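# Open the tagged valve by its stated turns

## Task

Every valve begins closed, and exactly one carries a tag on a chain. Turn that tagged valve open by the whole number of full rotations written on its tag, and leave all other valves closed. The result only counts if it stays that way once the robot lets go, and nothing the robot is touching at the end may sag or drop when released. Nothing may be pushed or knocked off the table.

## Robot and tools

Robot: one arm (model big_yam) with a single parallel two-finger gripper. Its six arm joints, base outward, are waist, shoulder, elbow, wrist pitch, wrist yaw and wrist roll. One command value drives both fingers together. Cameras: cam_high (504x504), cam_low (504x504) and cam_wrist (616x616), delivered in that order.

Frames. Reported gripper poses are in the scene frame: origin on the table surface beneath the arm's base, +z up, +x forward, and +y to the left when facing along +x. The base may sit slightly tilted. end_effector_position (metres) is the point midway between the finger pads, roughly 1 cm short of the fingertips; end_effector_quat_wxyz is orientation as w,x,y,z. At long reach the printed position can disagree with the real one. In the gripper's own axes, the fingers point along +z and separate along y.

The motion row. Every motion is a row of 7 plain numbers, each in [-1, 1]: dx, dy, dz, rx, ry, rz, opening. The first six are an offset, not a pose: a target for the gripper expressed relative to its pose in the latest result that showed it (or, before any such result in this scene, and for second and later calls within one reply, relative to where it is when the action begins). The offset is expressed in the gripper's own axes. A value of 1.0 equals 0.6 m of travel or 180 degrees of turn; rx, ry, rz form a single rotation vector. Within one action, each row is measured from that same reference pose, never from the row before. Opening is absolute, not an offset: +1 is fully open (0.094 m gap), -1 is closed.

Tools.
- execute_actions(actions, pictures): actions is a list holding at most one item, or empty. An empty list just reports the state. An item with rows (1 to 15 rows of 7 numbers) and steps (1 to 15, default 15) runs that many control steps of 1/30 s; each row covers one step and the final row repeats if rows run short. An item with only steps (up to 300) is a wait counted from the previous result, so your reply time is included. pictures (boolean) toggles camera images. A refused call moves nothing.
- move(target, speed): target is one 7-number row as above (offset from the last shown pose, opening absolute). The gripper follows a straight path lasting 0.5 to 10 s, truncated at 10 s; rotations take the short way. speed is the path's top speed in m/s, 0.002 to 0.5, default 0.25, with turning capped at twice that in rad/s. The path ignores obstacles; the real hand lags, wanders and can overshoot the speed, mostly with the arm near full stretch. Its result adds a move: line giving how it ended (done, off_target, moving, held, fault), which limits acted (paced = pose was clipped; held = some steps were blocked, after which the arm can surge), and the distance left to target.
- wait(seconds): 0 to 10 s of letting the scene run with no new command.
- zoom_image(camera, region): region [x0, y0, x1, y1] in pixels of that camera's latest image, at most 504 by 504; useful for reading the tag.
- read_manual(section): only licence texts; no motion.
- finished_scene(scene): ends and grades the current scene; irreversible.

Controller behaviour. Each step, the commanded pose is clamped to within 70 mm and 16 degrees of the measured pose, then reached by damped inverse kinematics, favouring position over orientation. After an action ends the arm continues only to the last clamped pose, so read the result and send the remainder. Motions tend to finish a centimetre or more low; a zero offset pulls the arm back to the reference pose and can let it sag progressively, so to hold still, send the correction to the desired pose first and then zeros, raising the aim if it still droops.

Result lines. The state line gives the pose. Joint positions / Joint velocities list the six joints (rad, rad/s) then finger-pad gap (m, m/s). Ranges: waist -2.880 to 2.880, shoulder 0.000 to 3.142, elbow 0.000 to 3.019, wrist pitch -1.693 to 1.571, wrist yaw -1.571 to 1.571, wrist roll -2.094 to 2.094. grip_measured is the measured opening on the command scale (may be off by about 1 mm). Hand target shows where the controller is heading. pose unreachable means the clearance check (which treats the base mount as arm) altered or stopped the command; HELD marks affected steps. FAULT stops a move or wait; MOTOR HOT appears from 85 °C and at 100 °C an OVER-TEMPERATURE FAULT drops the arm.

Gripping. Command roughly 0.03 below grip_measured for a firm hold, less for a light one; force tops out near 50 to 62 N per pad, weaker on parts under about 2 mm.

Avoid: fast or deep contacts (speed and overshoot past contact raise force), slams, drops, pushing objects off the table, long loaded holds that heat motors, and leaving a valve held only by the gripper. Loose objects may occasionally get nudged by outside disturbances.

Each tool is called after ">>>" in YAML: its name, and indented under it one key for each argument.

## Session

>>> execute_actions:
  actions: []

Scene clock: 0.00 s of 5350.00 s.
end_effector_position=(+0.5387, +0.5236, +0.1225) grip_measured=+1.000 end_effector_quat_wxyz=(+0.215, +0.310, +0.607, +0.699)
Joint positions: [ 0.572  3.001  1.503  1.066 -0.123  1.095  0.094]
Joint velocities: [-0.005 -0.005  0.007  0.007 -0.037 -0.007  0.   ]
Motor temperatures (°C, as the motors report them): [25 27 24 25 25 25]
Hand target: +0.548, +0.523, +0.139; +0.225, +0.307, +0.596, +0.707

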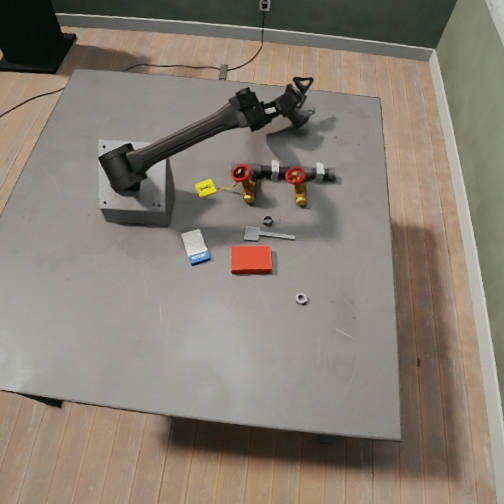

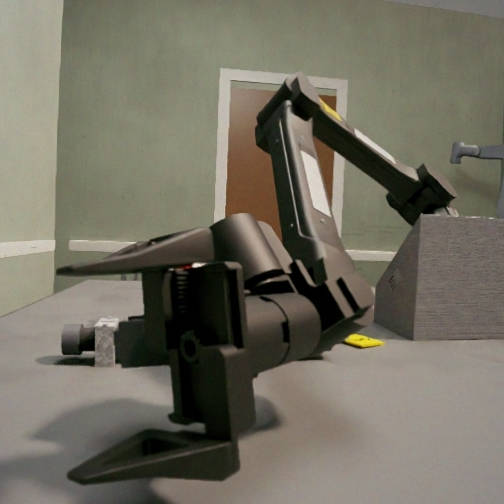

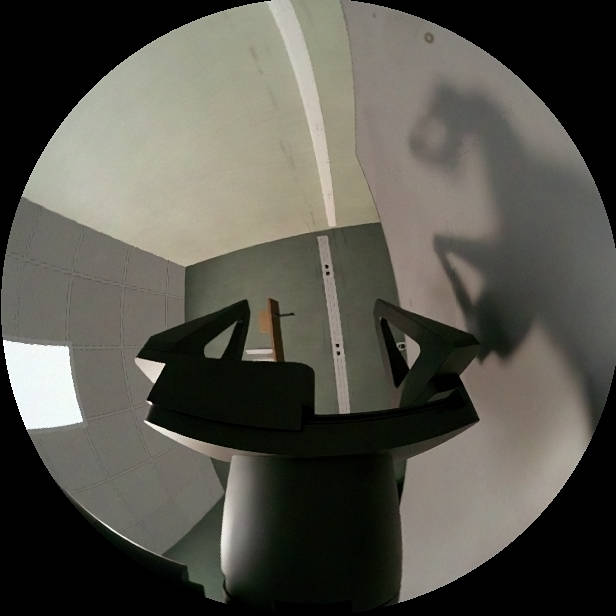

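>>> move:
  target: [-0.092,0.32,-0.465,0.512,-0.089,0,1]

Scene clock: 12.03 s of 5350.00 s.
end_effector_position=(+0.3975, +0.2422, +0.2588) grip_measured=+1.000 end_effector_quat_wxyz=(-0.010, +0.432, +0.902, -0.008)
Joint positions: [ 0.772  2.259  1.458 -1.343  0.541  1.819  0.094]
Joint velocities: [-0.005 -0.005  0.007 -0.012 -0.051  0.066  0.   ]
Motor temperatures (°C, as the motors report them): [25 28 26 25 25 25]
Hand target: +0.405, +0.252, +0.282; -0.001, +0.441, +0.897, +0.010
Off the commanded pose: 0.026 m, 3 deg.
After step 90, 5.30 s passed at rest.
move: off_target

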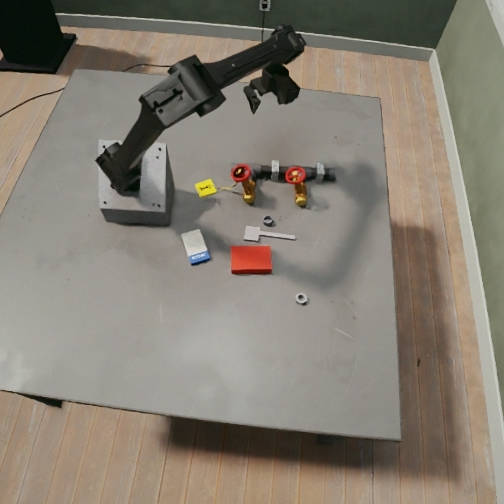

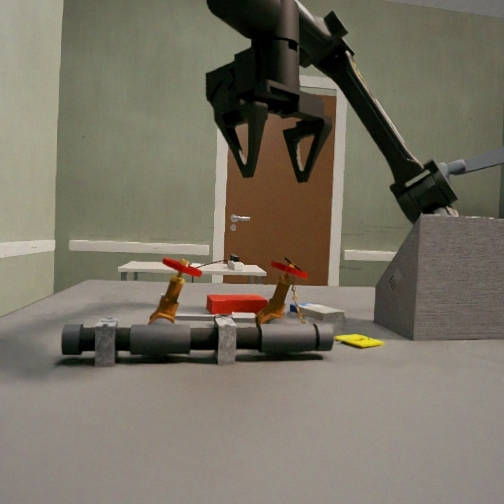

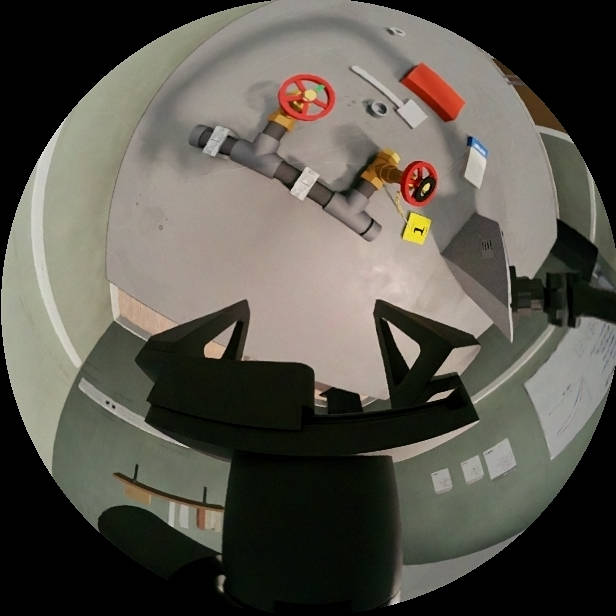

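>>> move:
  target: [-0.117,-0.26,0.08,0,0,0,1]

Scene clock: 18.17 s of 5350.00 s.
end_effector_position=(+0.3095, +0.0887, +0.2115) grip_measured=+1.000 end_effector_quat_wxyz=(-0.013, +0.431, +0.902, -0.022)
Joint positions: [ 0.652  1.847  0.926 -1.191  0.606  1.714  0.094]
Joint velocities: [-0.005 -0.005 -0.022 -0.007 -0.007 -0.066  0.   ]
Motor temperatures (°C, as the motors report them): [25 28 27 25 25 25]
Hand target: +0.317, +0.090, +0.215; -0.010, +0.433, +0.902, -0.010
Off the commanded pose: 0.010 m, 2 deg.
After step 90, 1.93 s passed at rest.
move: done

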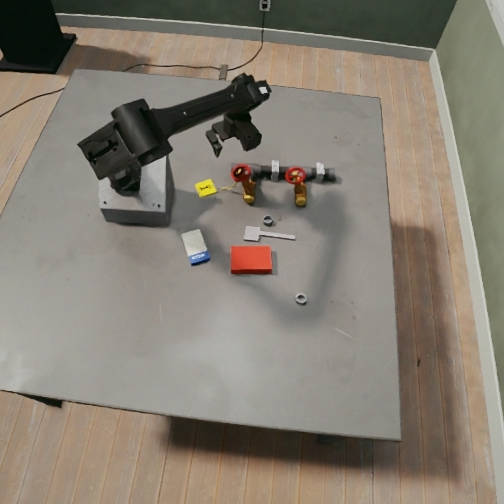

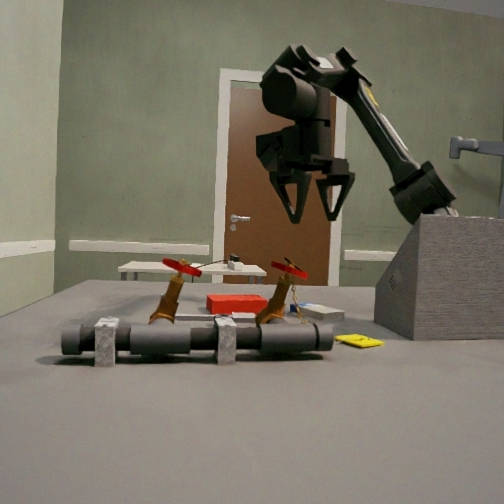

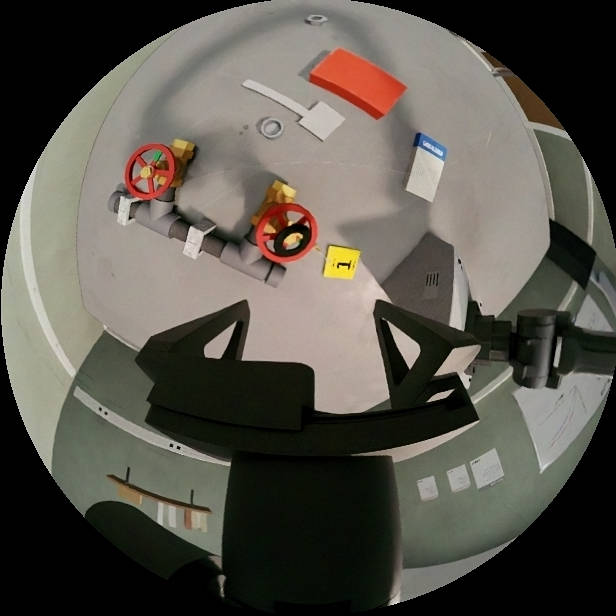

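>>> move:
  target: [-0.043,0.042,0.12,0,0,0,1]

Scene clock: 21.63 s of 5350.00 s.
end_effector_position=(+0.3379, +0.0784, +0.1369) grip_measured=+1.000 end_effector_quat_wxyz=(-0.017, +0.436, +0.899, -0.030)
Joint positions: [ 0.479  1.942  0.898 -0.973  0.686  1.548  0.094]
Joint velocities: [-0.005  0.015 -0.007  0.007 -0.007 -0.11   0.   ]
Motor temperatures (°C, as the motors report them): [25 28 26 25 25 25]
Hand target: +0.341, +0.081, +0.138; -0.013, +0.431, +0.902, -0.024
Off the commanded pose: 0.006 m, 1 deg.
move: done

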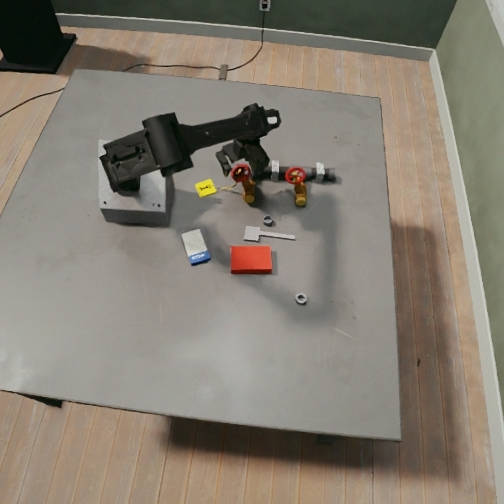

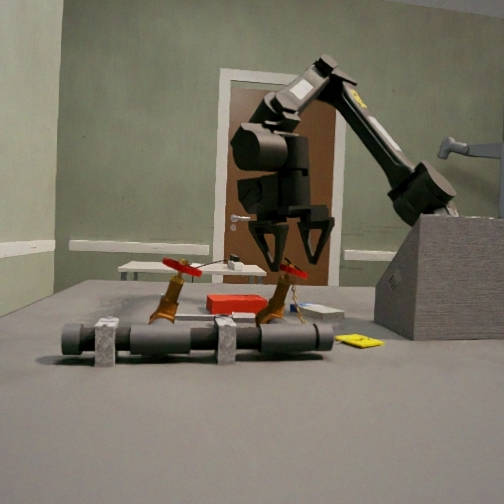

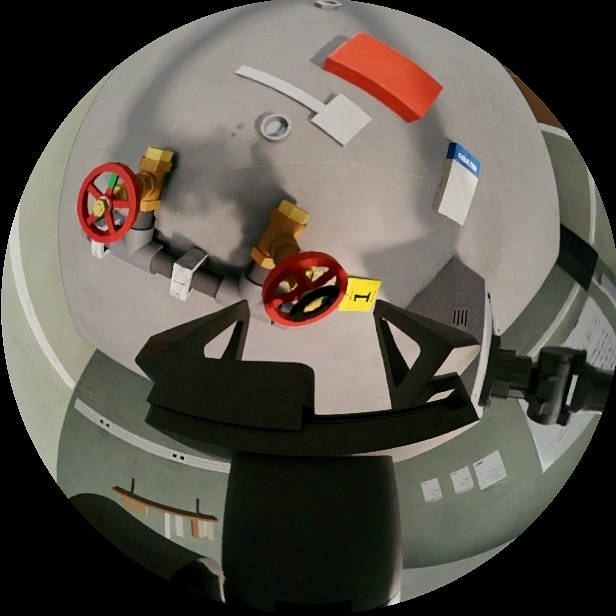

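>>> move:
  target: [0.04,0,0.05,0,-0.08,0,1]
  speed: 0.08

Scene clock: 27.47 s of 5350.00 s.
end_effector_position=(+0.3208, +0.0894, +0.1059) grip_measured=+1.000 end_effector_quat_wxyz=(+0.085, +0.425, +0.897, -0.091)
Joint positions: [ 0.544  2.081  0.843 -0.877  0.893  1.649  0.094]
Joint velocities: [ 0.005 -0.015 -0.007 -0.017  0.007  0.007  0.   ]
Motor temperatures (°C, as the motors report them): [25 28 26 25 25 25]
Hand target: +0.321, +0.097, +0.108; +0.095, +0.429, +0.895, -0.085
Off the commanded pose: 0.007 m, 2 deg.
After step 90, 0.93 s passed at rest.
move: done

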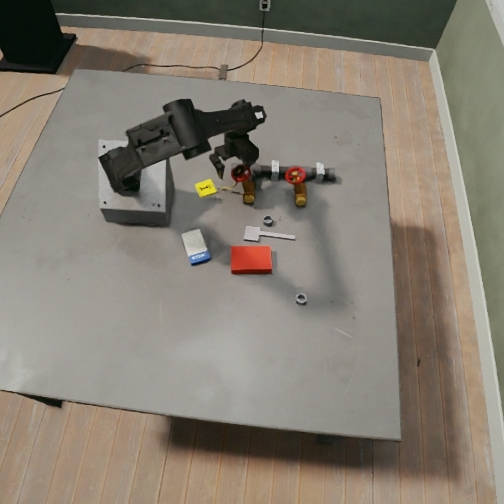

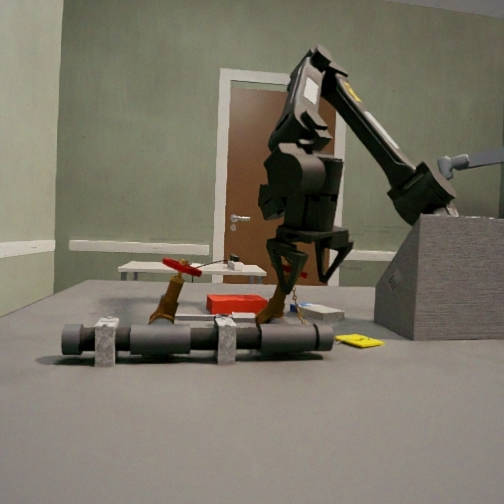

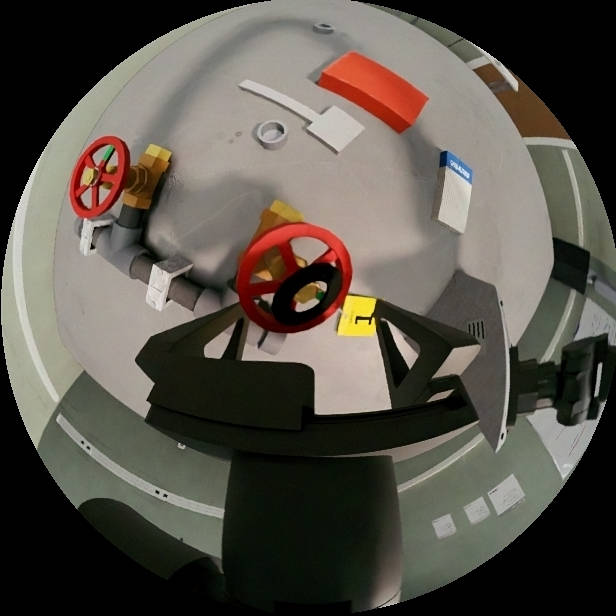

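>>> move:
  target: [-0.02,0.013,0.045,0,0,0,1]
  speed: 0.04

Scene clock: 31.97 s of 5350.00 s.
end_effector_position=(+0.3368, +0.0773, +0.0875) grip_measured=+1.000 end_effector_quat_wxyz=(+0.087, +0.431, +0.894, -0.089)
Joint positions: [ 0.47   2.083  0.839 -0.783  0.931  1.552  0.094]
Joint velocities: [-0.005 -0.005 -0.002  0.007 -0.007 -0.081  0.   ]
Motor temperatures (°C, as the motors report them): [25 28 26 25 25 25]
Hand target: +0.336, +0.078, +0.082; +0.085, +0.425, +0.896, -0.092
Off the commanded pose: 0.006 m, 1 deg.
After step 90, 0.33 s passed at rest.
move: done

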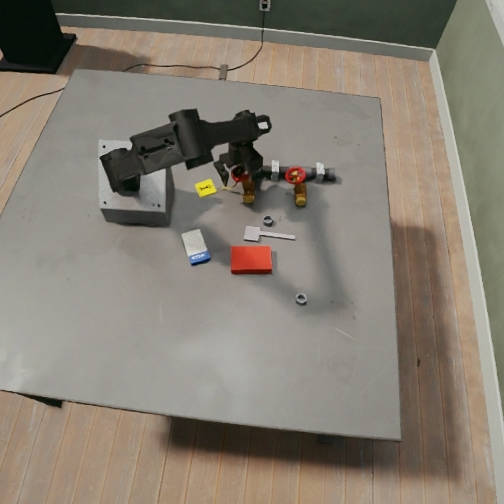

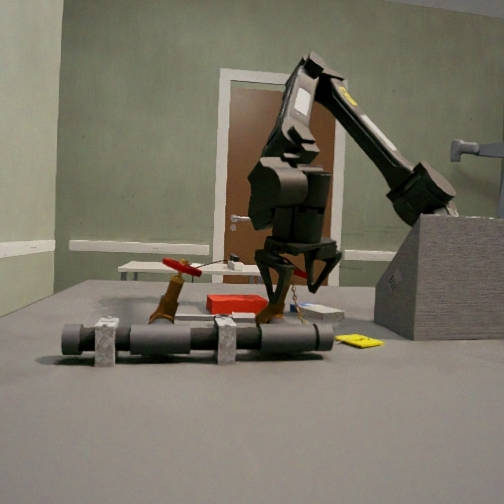

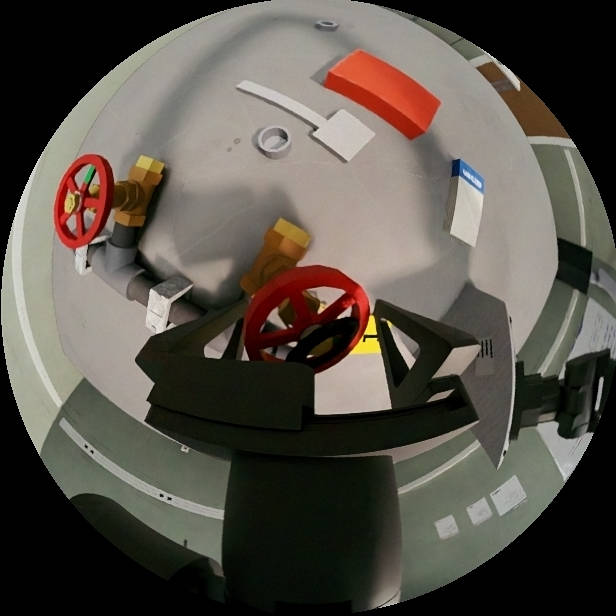

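Lower a bit more, close.

>>> move:
  target: [0,0,0.035,0,0,0,1]
  speed: 0.03

>>> move:
  target: [0,0,0,0,0,0,0]

>>> move:
  target: [0,0,0,0,0,-0.5,0]

Scene clock: 35.47 s of 5350.00 s.
end_effector_position=(+0.3401, +0.0720, +0.0742) grip_measured=+1.000 end_effector_quat_wxyz=(+0.091, +0.437, +0.891, -0.086)
Joint positions: [ 0.434  2.088  0.82  -0.701  0.949  1.501  0.094]
Joint velocities: [-0.015 -0.005 -0.012  0.002 -0.037  0.007  0.   ]
Motor temperatures (°C, as the motors report them): [25 28 26 25 25 25]
Hand target: +0.338, +0.072, +0.067; +0.087, +0.431, +0.894, -0.090
Off the commanded pose: 0.007 m, 1 deg.
move: done

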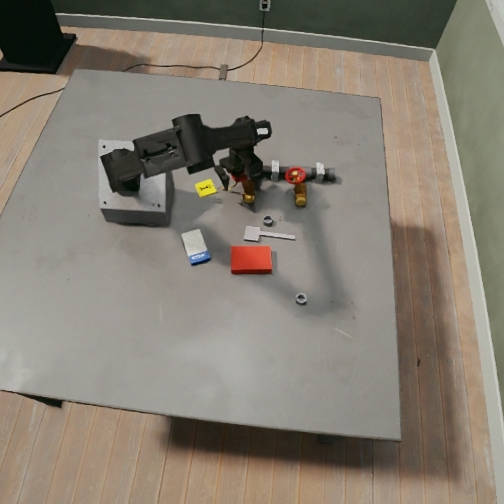

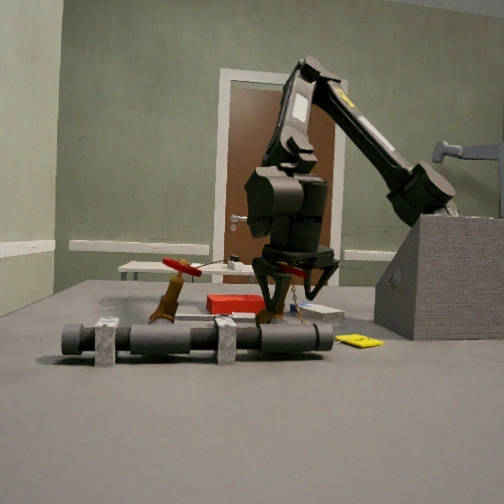

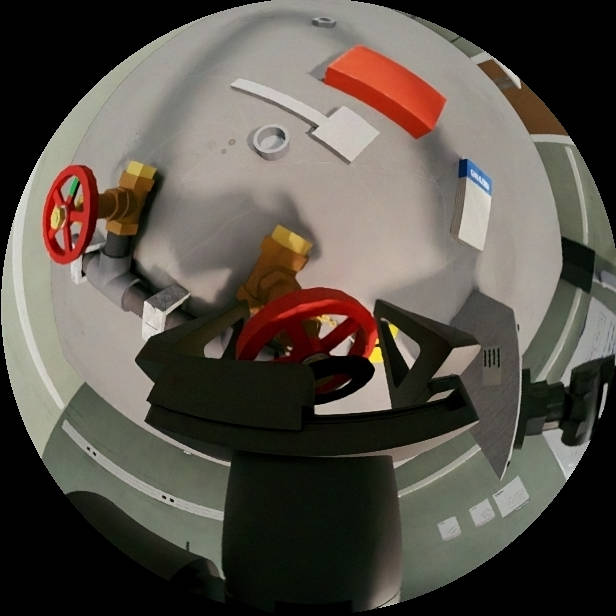

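Scene clock: 35.97 s of 5350.00 s.
end_effector_position=(+0.3431, +0.0746, +0.0749) grip_measured=+0.248 end_effector_quat_wxyz=(+0.091, +0.447, +0.886, -0.077)
Joint positions: [ 0.434  2.084  0.821 -0.684  0.939  1.507  0.059]
Joint velocities: [-0.005  0.005 -0.017  0.007 -0.095 -0.022 -0.   ]
Motor temperatures (°C, as the motors report them): [25 28 26 25 25 25]
Hand target: +0.340, +0.072, +0.074; +0.091, +0.436, +0.891, -0.086
Off the commanded pose: 0.004 m, 2 deg.
move: done

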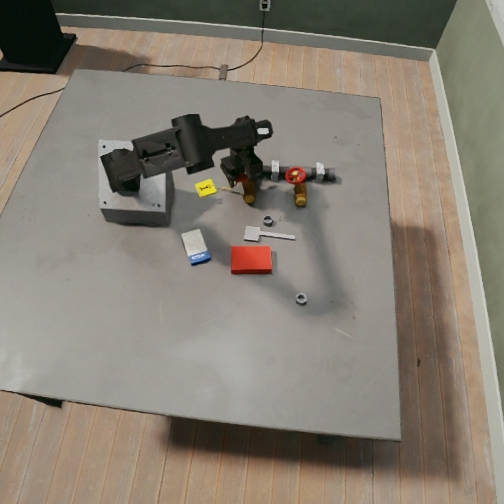

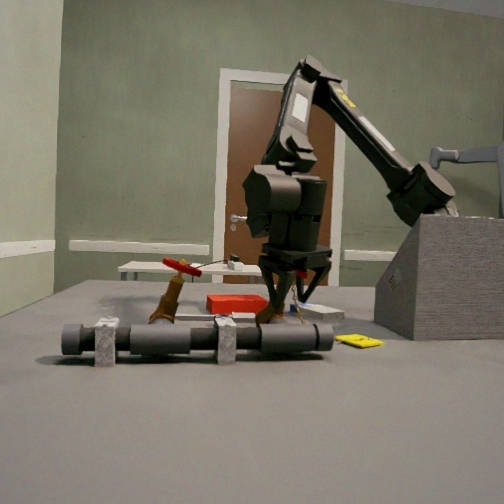

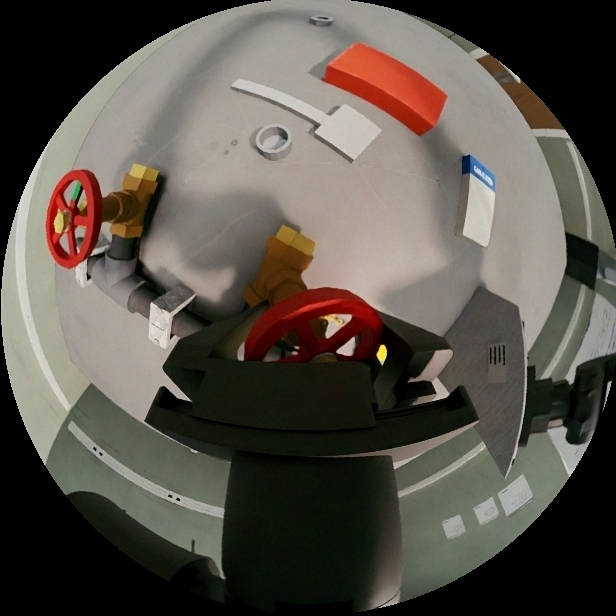

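Scene clock: 39.77 s of 5350.00 s.
end_effector_position=(+0.3481, +0.0621, +0.0802) grip_measured=+0.062 end_effector_quat_wxyz=(+0.022, -0.237, +0.961, -0.141)
Joint positions: [ 0.428  2.07   0.824 -0.711  0.988  0.093  0.05 ]
Joint velocities: [-0.005  0.005 -0.017 -0.007  0.007 -0.066 -0.   ]
Motor temperatures (°C, as the motors report them): [25 28 26 25 25 25]
Hand target: +0.343, +0.074, +0.075; +0.007, -0.307, +0.944, -0.122
Off the commanded pose: 0.014 m, 9 deg.
move: off_target; limits=paced

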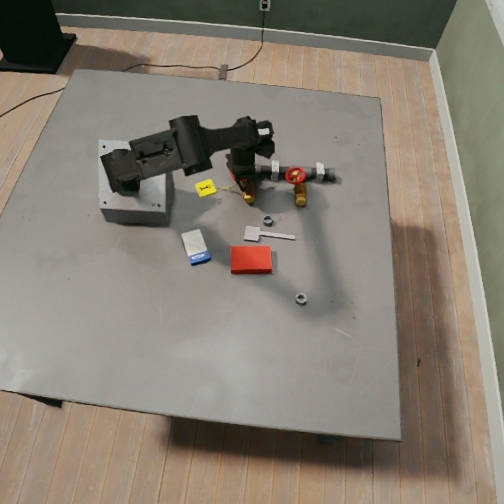

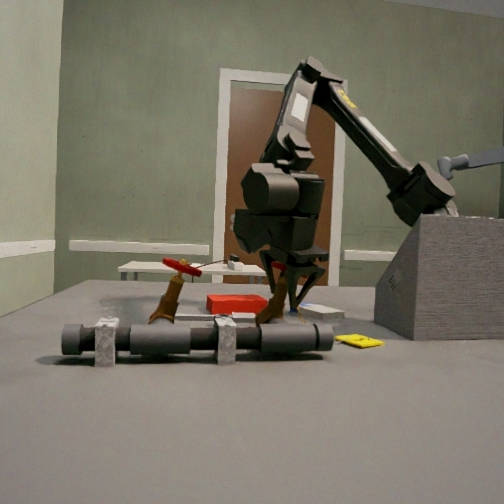

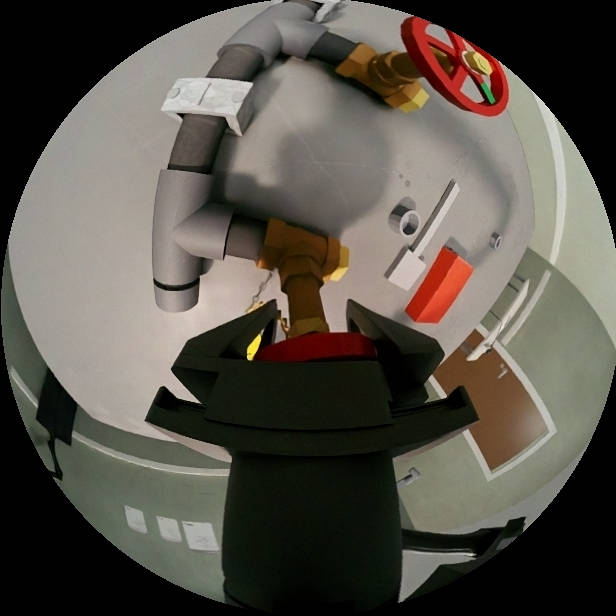

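>>> move:
  target: [0,0,0,0,0,0,1]

>>> move:
  target: [0,0,-0.1,0,0,0.5,1]
  speed: 0.1

Scene clock: 43.27 s of 5350.00 s.
end_effector_position=(+0.3478, +0.0617, +0.0802) grip_measured=+0.998 end_effector_quat_wxyz=(+0.022, -0.236, +0.961, -0.142)
Joint positions: [ 0.428  2.069  0.822 -0.711  0.989  0.095  0.094]
Joint velocities: [-0.005 -0.005 -0.027  0.012 -0.007 -0.007  0.   ]
Motor temperatures (°C, as the motors report them): [25 27 25 25 25 26]
Hand target: +0.348, +0.062, +0.080; +0.022, -0.237, +0.961, -0.141
Off the commanded pose: 0.000 m, 0 deg.
move: done

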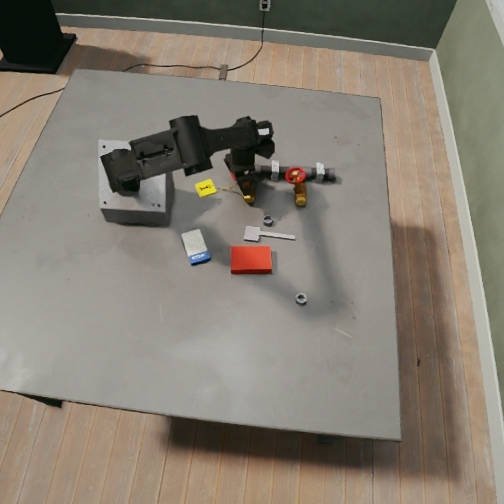

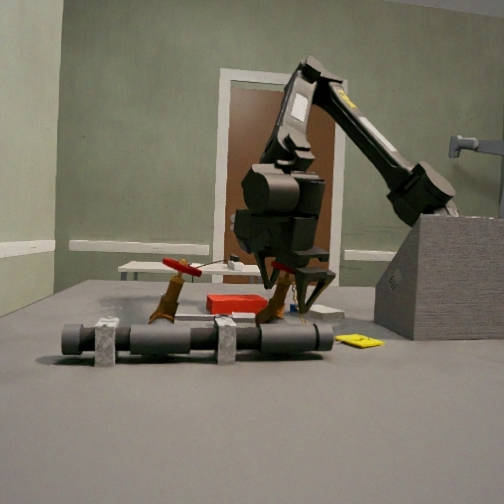

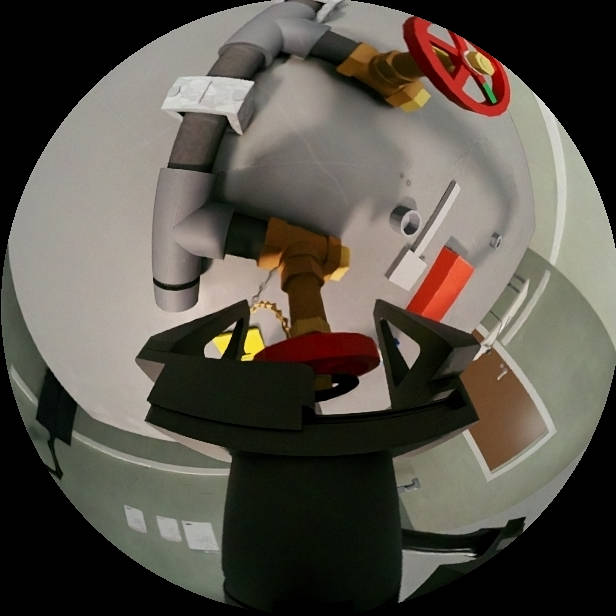

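Scene clock: 51.53 s of 5350.00 s.
end_effector_position=(+0.3263, +0.0728, +0.1199) grip_measured=+0.998 end_effector_quat_wxyz=(+0.104, +0.497, +0.856, -0.102)
Joint positions: [ 0.542  2.05   0.859 -0.968  0.927  1.848  0.094]
Joint velocities: [-0.005  0.005 -0.012 -0.002  0.051 -0.051  0.   ]
Motor temperatures (°C, as the motors report them): [26 28 26 25 25 25]
Hand target: +0.341, +0.078, +0.138; +0.115, +0.512, +0.847, -0.083
Off the commanded pose: 0.024 m, 3 deg.
move: off_target

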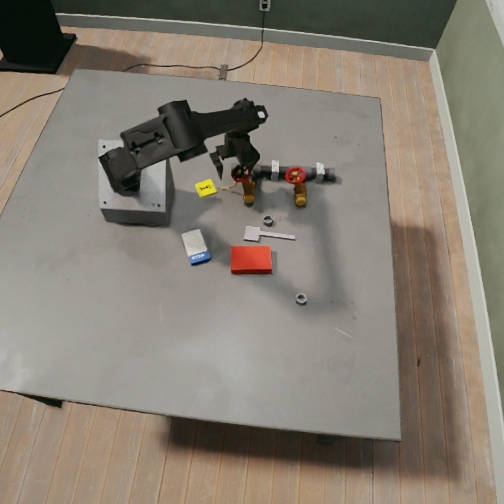

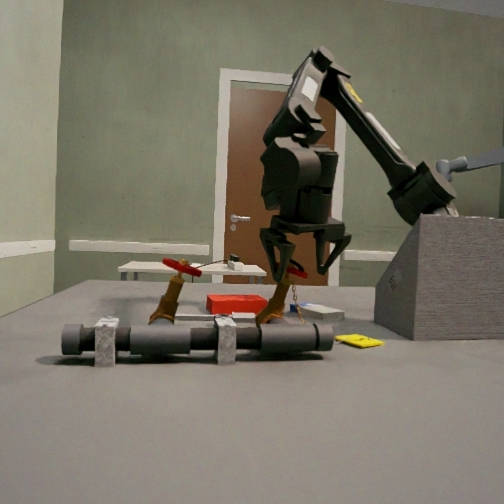

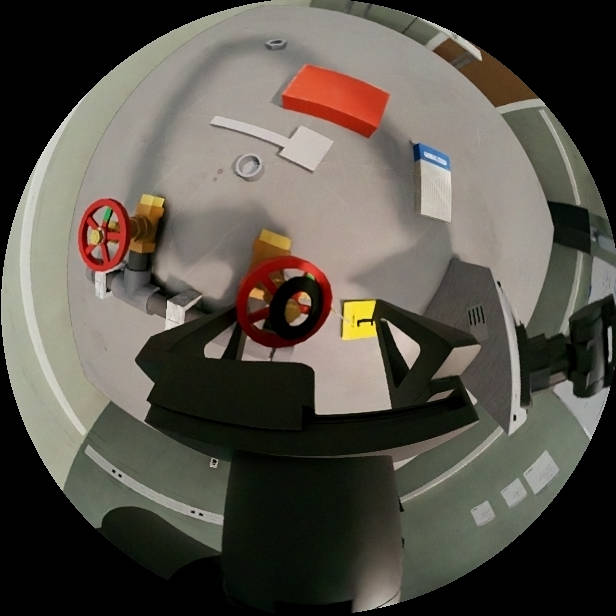

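>>> zoom_image:
  camera: "cam_wrist"
  region: [60,180,360,380]

Region (60, 180, 360, 380) of cam_wrist's 616x616 image, scaled by 1.680, with more detail than that image has.

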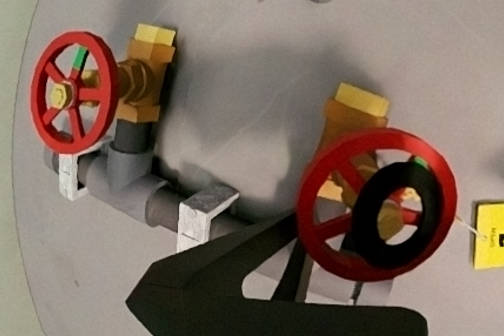

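>>> move:
  target: [-0.013,0.044,0.09,0,0,0,1]
  speed: 0.04

>>> move:
  target: [0,0,0,0,0,0,0]

>>> move:
  target: [0,0,0,0,0,-0.5,0]

Scene clock: 62.87 s of 5350.00 s.
end_effector_position=(+0.3512, +0.0618, +0.0755) grip_measured=+0.998 end_effector_quat_wxyz=(+0.106, +0.496, +0.856, -0.104)
Joint positions: [ 0.416  2.101  0.859 -0.765  0.995  1.658  0.094]
Joint velocities: [-0.015  0.005  0.002  0.002 -0.037  0.022 -0.   ]
Motor temperatures (°C, as the motors report them): [26 28 26 25 25 25]
Hand target: +0.356, +0.063, +0.068; +0.104, +0.497, +0.855, -0.104
Off the commanded pose: 0.009 m, 0 deg.
After step 90, 6.50 s passed at rest.
move: done

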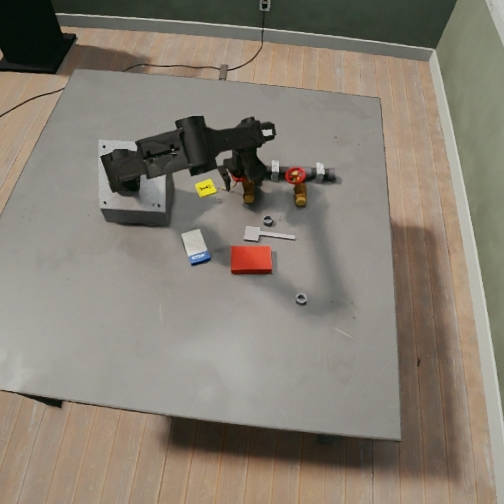

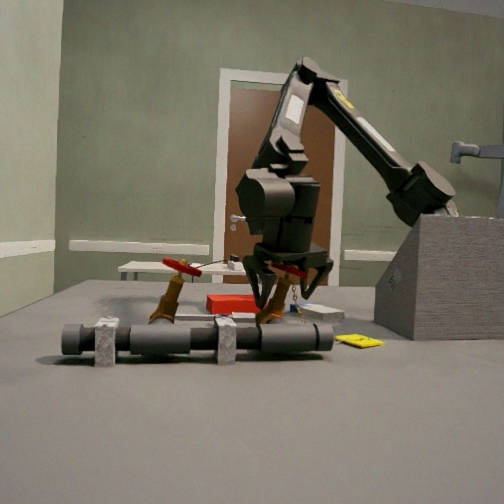

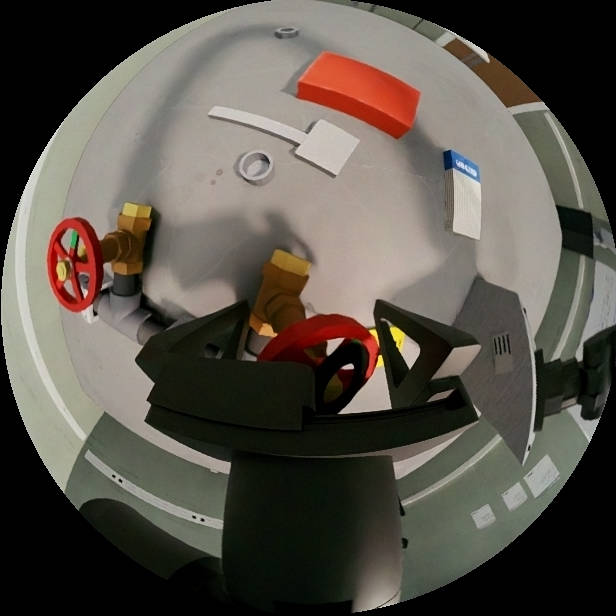

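Scene clock: 63.37 s of 5350.00 s.
end_effector_position=(+0.3540, +0.0619, +0.0765) grip_measured=+0.200 end_effector_quat_wxyz=(+0.112, +0.500, +0.853, -0.100)
Joint positions: [ 0.417  2.098  0.858 -0.75   1.     1.656  0.056]
Joint velocities: [-0.005 -0.005  0.002  0.007  0.007 -0.051  0.001]
Motor temperatures (°C, as the motors report them): [26 28 26 25 25 25]
Hand target: +0.351, +0.062, +0.075; +0.106, +0.496, +0.856, -0.104
Off the commanded pose: 0.003 m, 1 deg.
move: done

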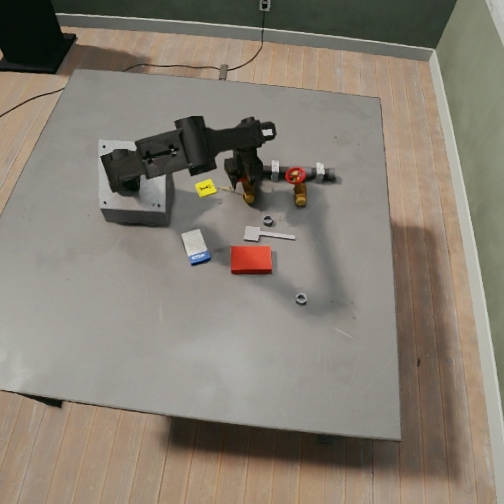

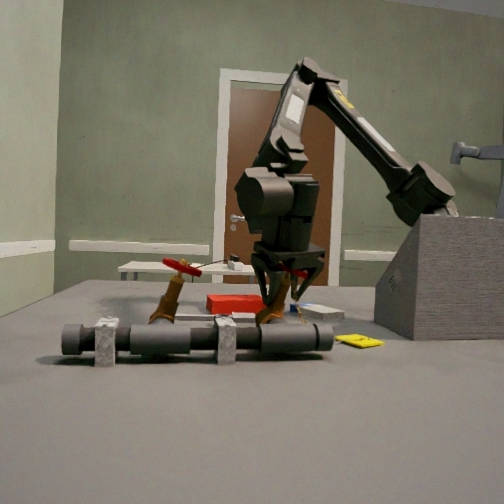

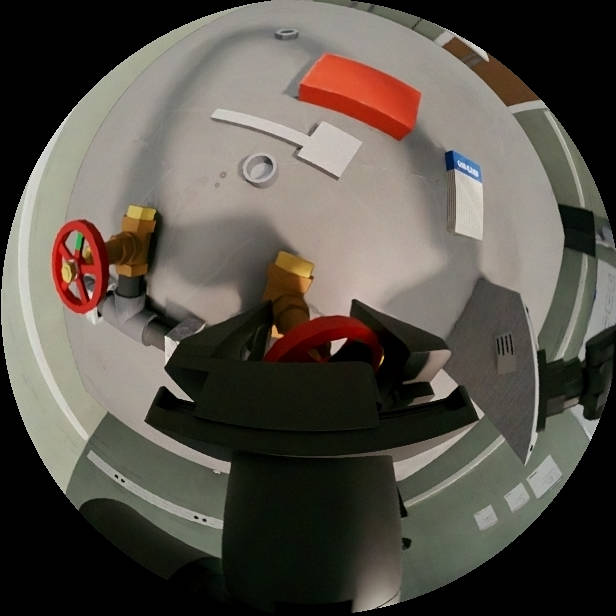

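Scene clock: 66.83 s of 5350.00 s.
end_effector_position=(+0.3566, +0.0600, +0.0777) grip_measured=+0.200 end_effector_quat_wxyz=(+0.135, +0.425, +0.887, -0.119)
Joint positions: [ 0.429  2.108  0.846 -0.717  1.062  1.489  0.056]
Joint velocities: [ 0.005 -0.005 -0.017  0.007 -0.007 -0.066  0.001]
Motor temperatures (°C, as the motors report them): [26 28 26 25 25 26]
Hand target: +0.354, +0.062, +0.077; +0.112, +0.309, +0.934, -0.141
Off the commanded pose: 0.003 m, 81 deg; orientation clipped at the last step of the last action.
move: off_target; limits=paced

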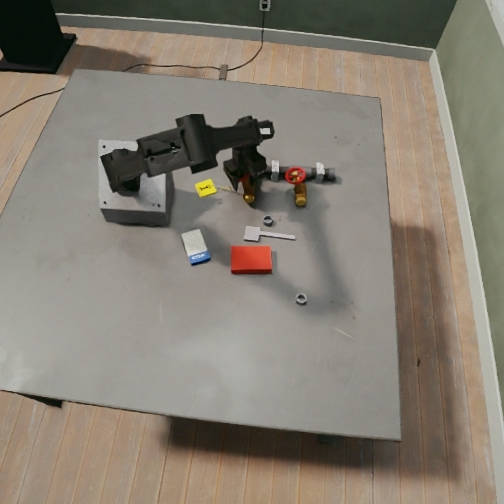

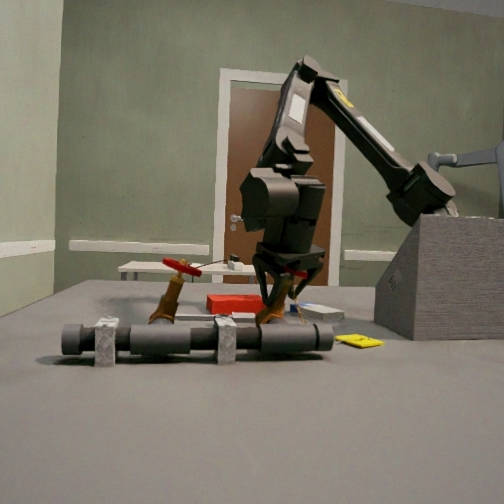

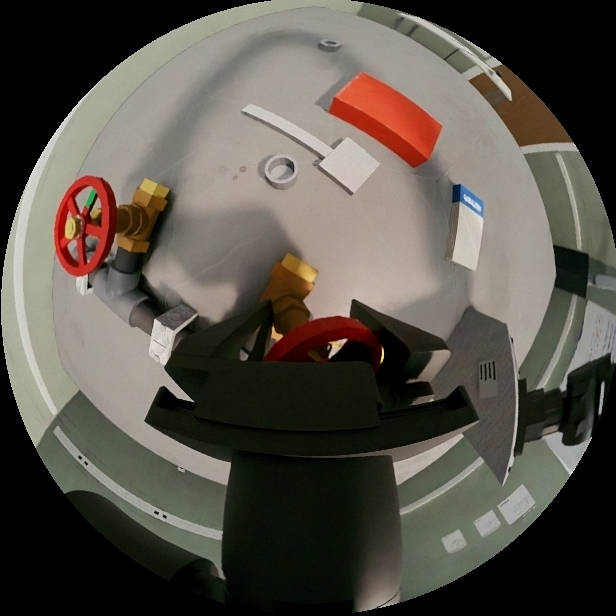

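>>> move:
  target: [0,0,0,0,0,-0.3,0.1]
  speed: 0.1

Scene clock: 74.73 s of 5350.00 s.
end_effector_position=(+0.3567, +0.0597, +0.0780) grip_measured=+0.198 end_effector_quat_wxyz=(+0.141, +0.412, +0.892, -0.123)
Joint positions: [ 0.432  2.112  0.843 -0.71   1.077  1.464  0.056]
Joint velocities: [-0.015  0.005 -0.027 -0.017 -0.022  0.037  0.001]
Motor temperatures (°C, as the motors report them): [26 28 26 25 25 28]
Hand target: +0.357, +0.060, +0.078; +0.119, +0.295, +0.936, -0.150
Off the commanded pose: 0.001 m, 52 deg; orientation clipped at the last step of the last action.
move: off_target; limits=paced

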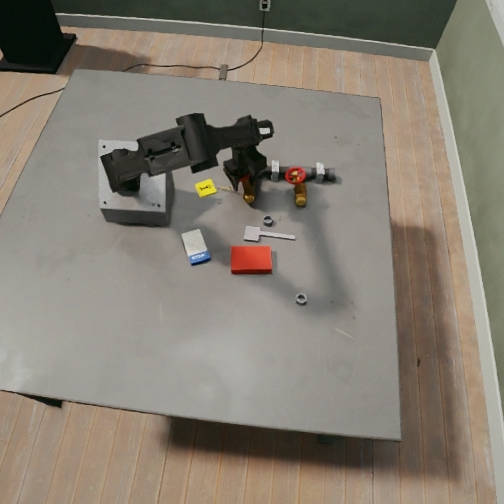

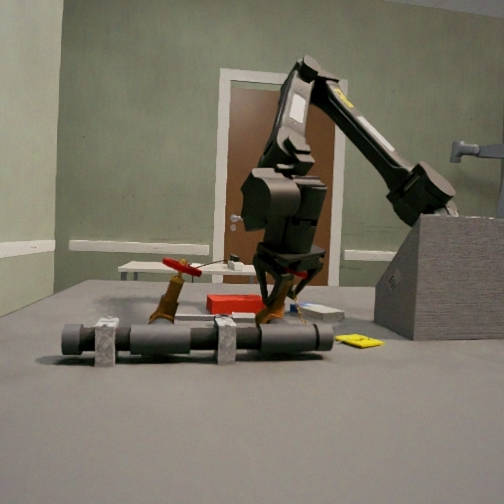

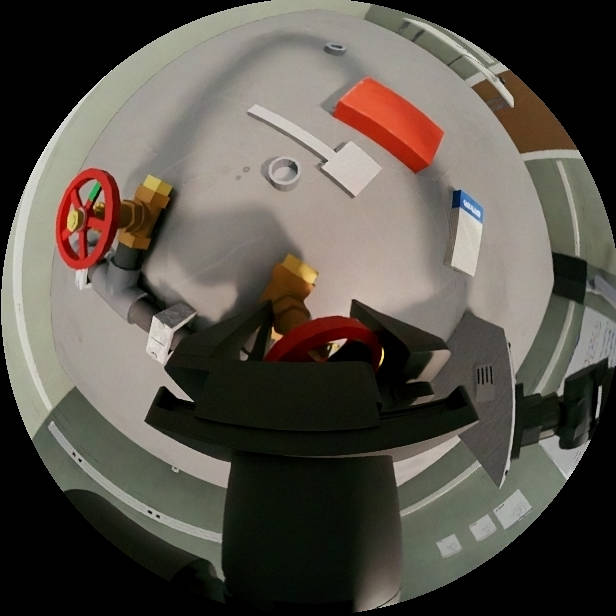

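>>> move:
  target: [0,0,-0.008,0,-0.06,0,0.1]
  speed: 0.05

>>> move:
  target: [0,0,0,0,0,-0.4,0.1]
  speed: 0.15

Scene clock: 82.67 s of 5350.00 s.
end_effector_position=(+0.3589, +0.0540, +0.0845) grip_measured=+0.115 end_effector_quat_wxyz=(+0.224, +0.421, +0.865, -0.155)
Joint positions: [ 0.466  2.154  0.827 -0.687  1.242  1.56   0.052]
Joint velocities: [ 0.005  0.005 -0.002 -0.022 -0.037 -0.022  0.   ]
Motor temperatures (°C, as the motors report them): [26 28 26 25 25 28]
Hand target: +0.356, +0.061, +0.083; +0.224, +0.398, +0.875, -0.162
Off the commanded pose: 0.008 m, 3 deg.
After step 90, 2.80 s passed at rest.
move: off_target

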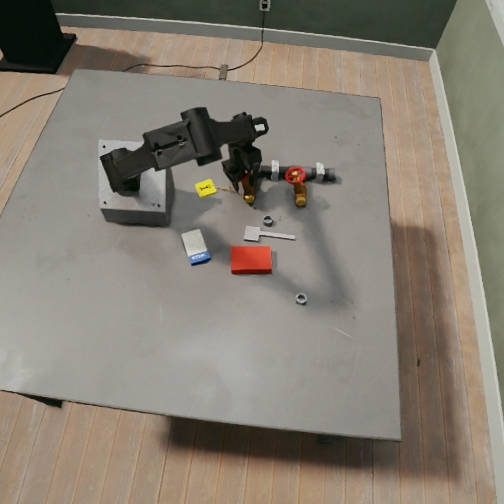

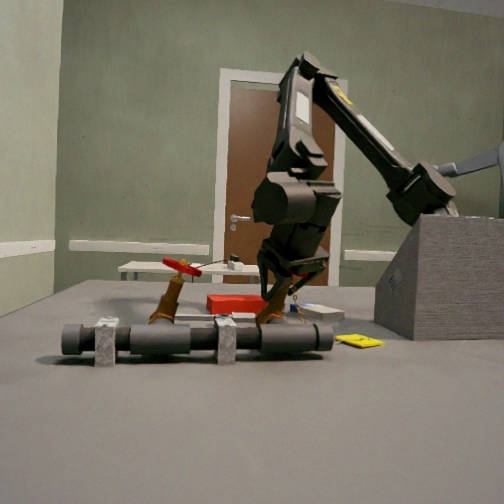

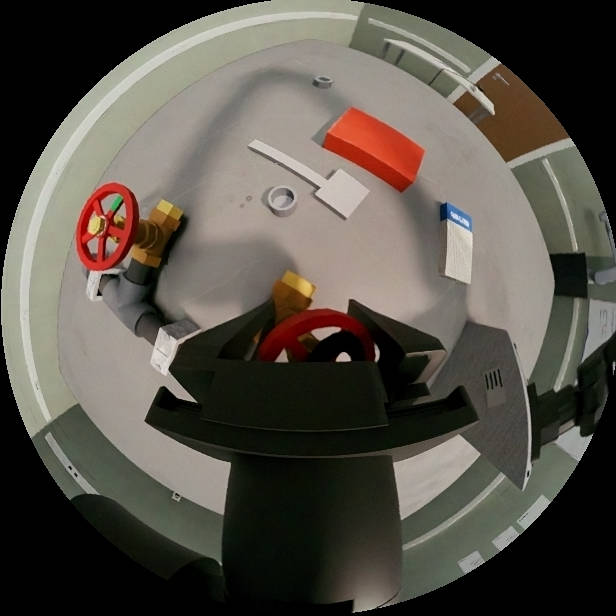

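Scene clock: 87.13 s of 5350.00 s.
end_effector_position=(+0.3589, +0.0535, +0.0845) grip_measured=+0.115 end_effector_quat_wxyz=(+0.225, +0.411, +0.869, -0.159)
Joint positions: [ 0.466  2.156  0.827 -0.688  1.248  1.54   0.052]
Joint velocities: [-0.015  0.005  0.012 -0.007 -0.007 -0.066 -0.   ]
Motor temperatures (°C, as the motors report them): [26 28 26 25 25 28]
Hand target: +0.359, +0.054, +0.085; +0.199, +0.297, +0.913, -0.197
Off the commanded pose: 0.000 m, 71 deg; orientation clipped at the last step of the last action.
move: off_target; limits=paced

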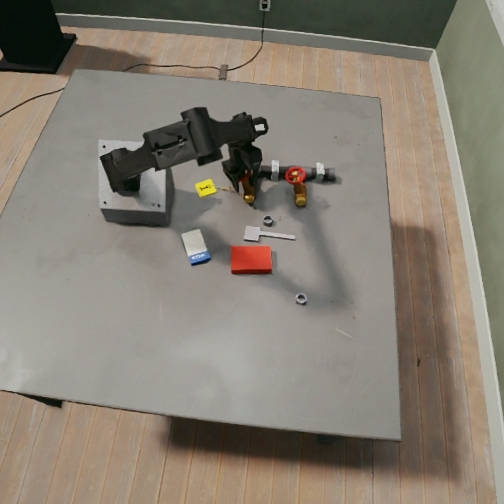

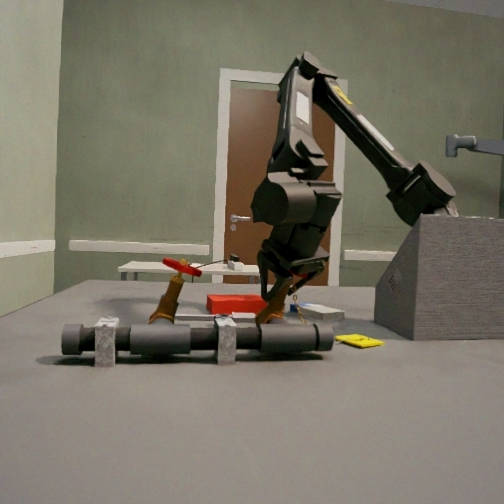

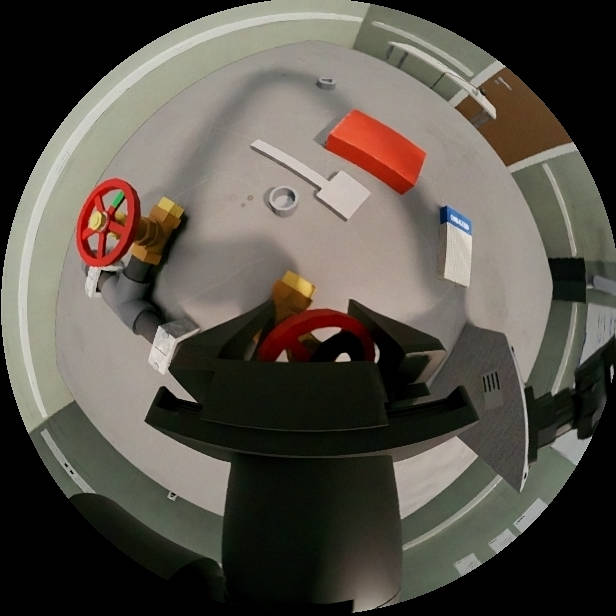

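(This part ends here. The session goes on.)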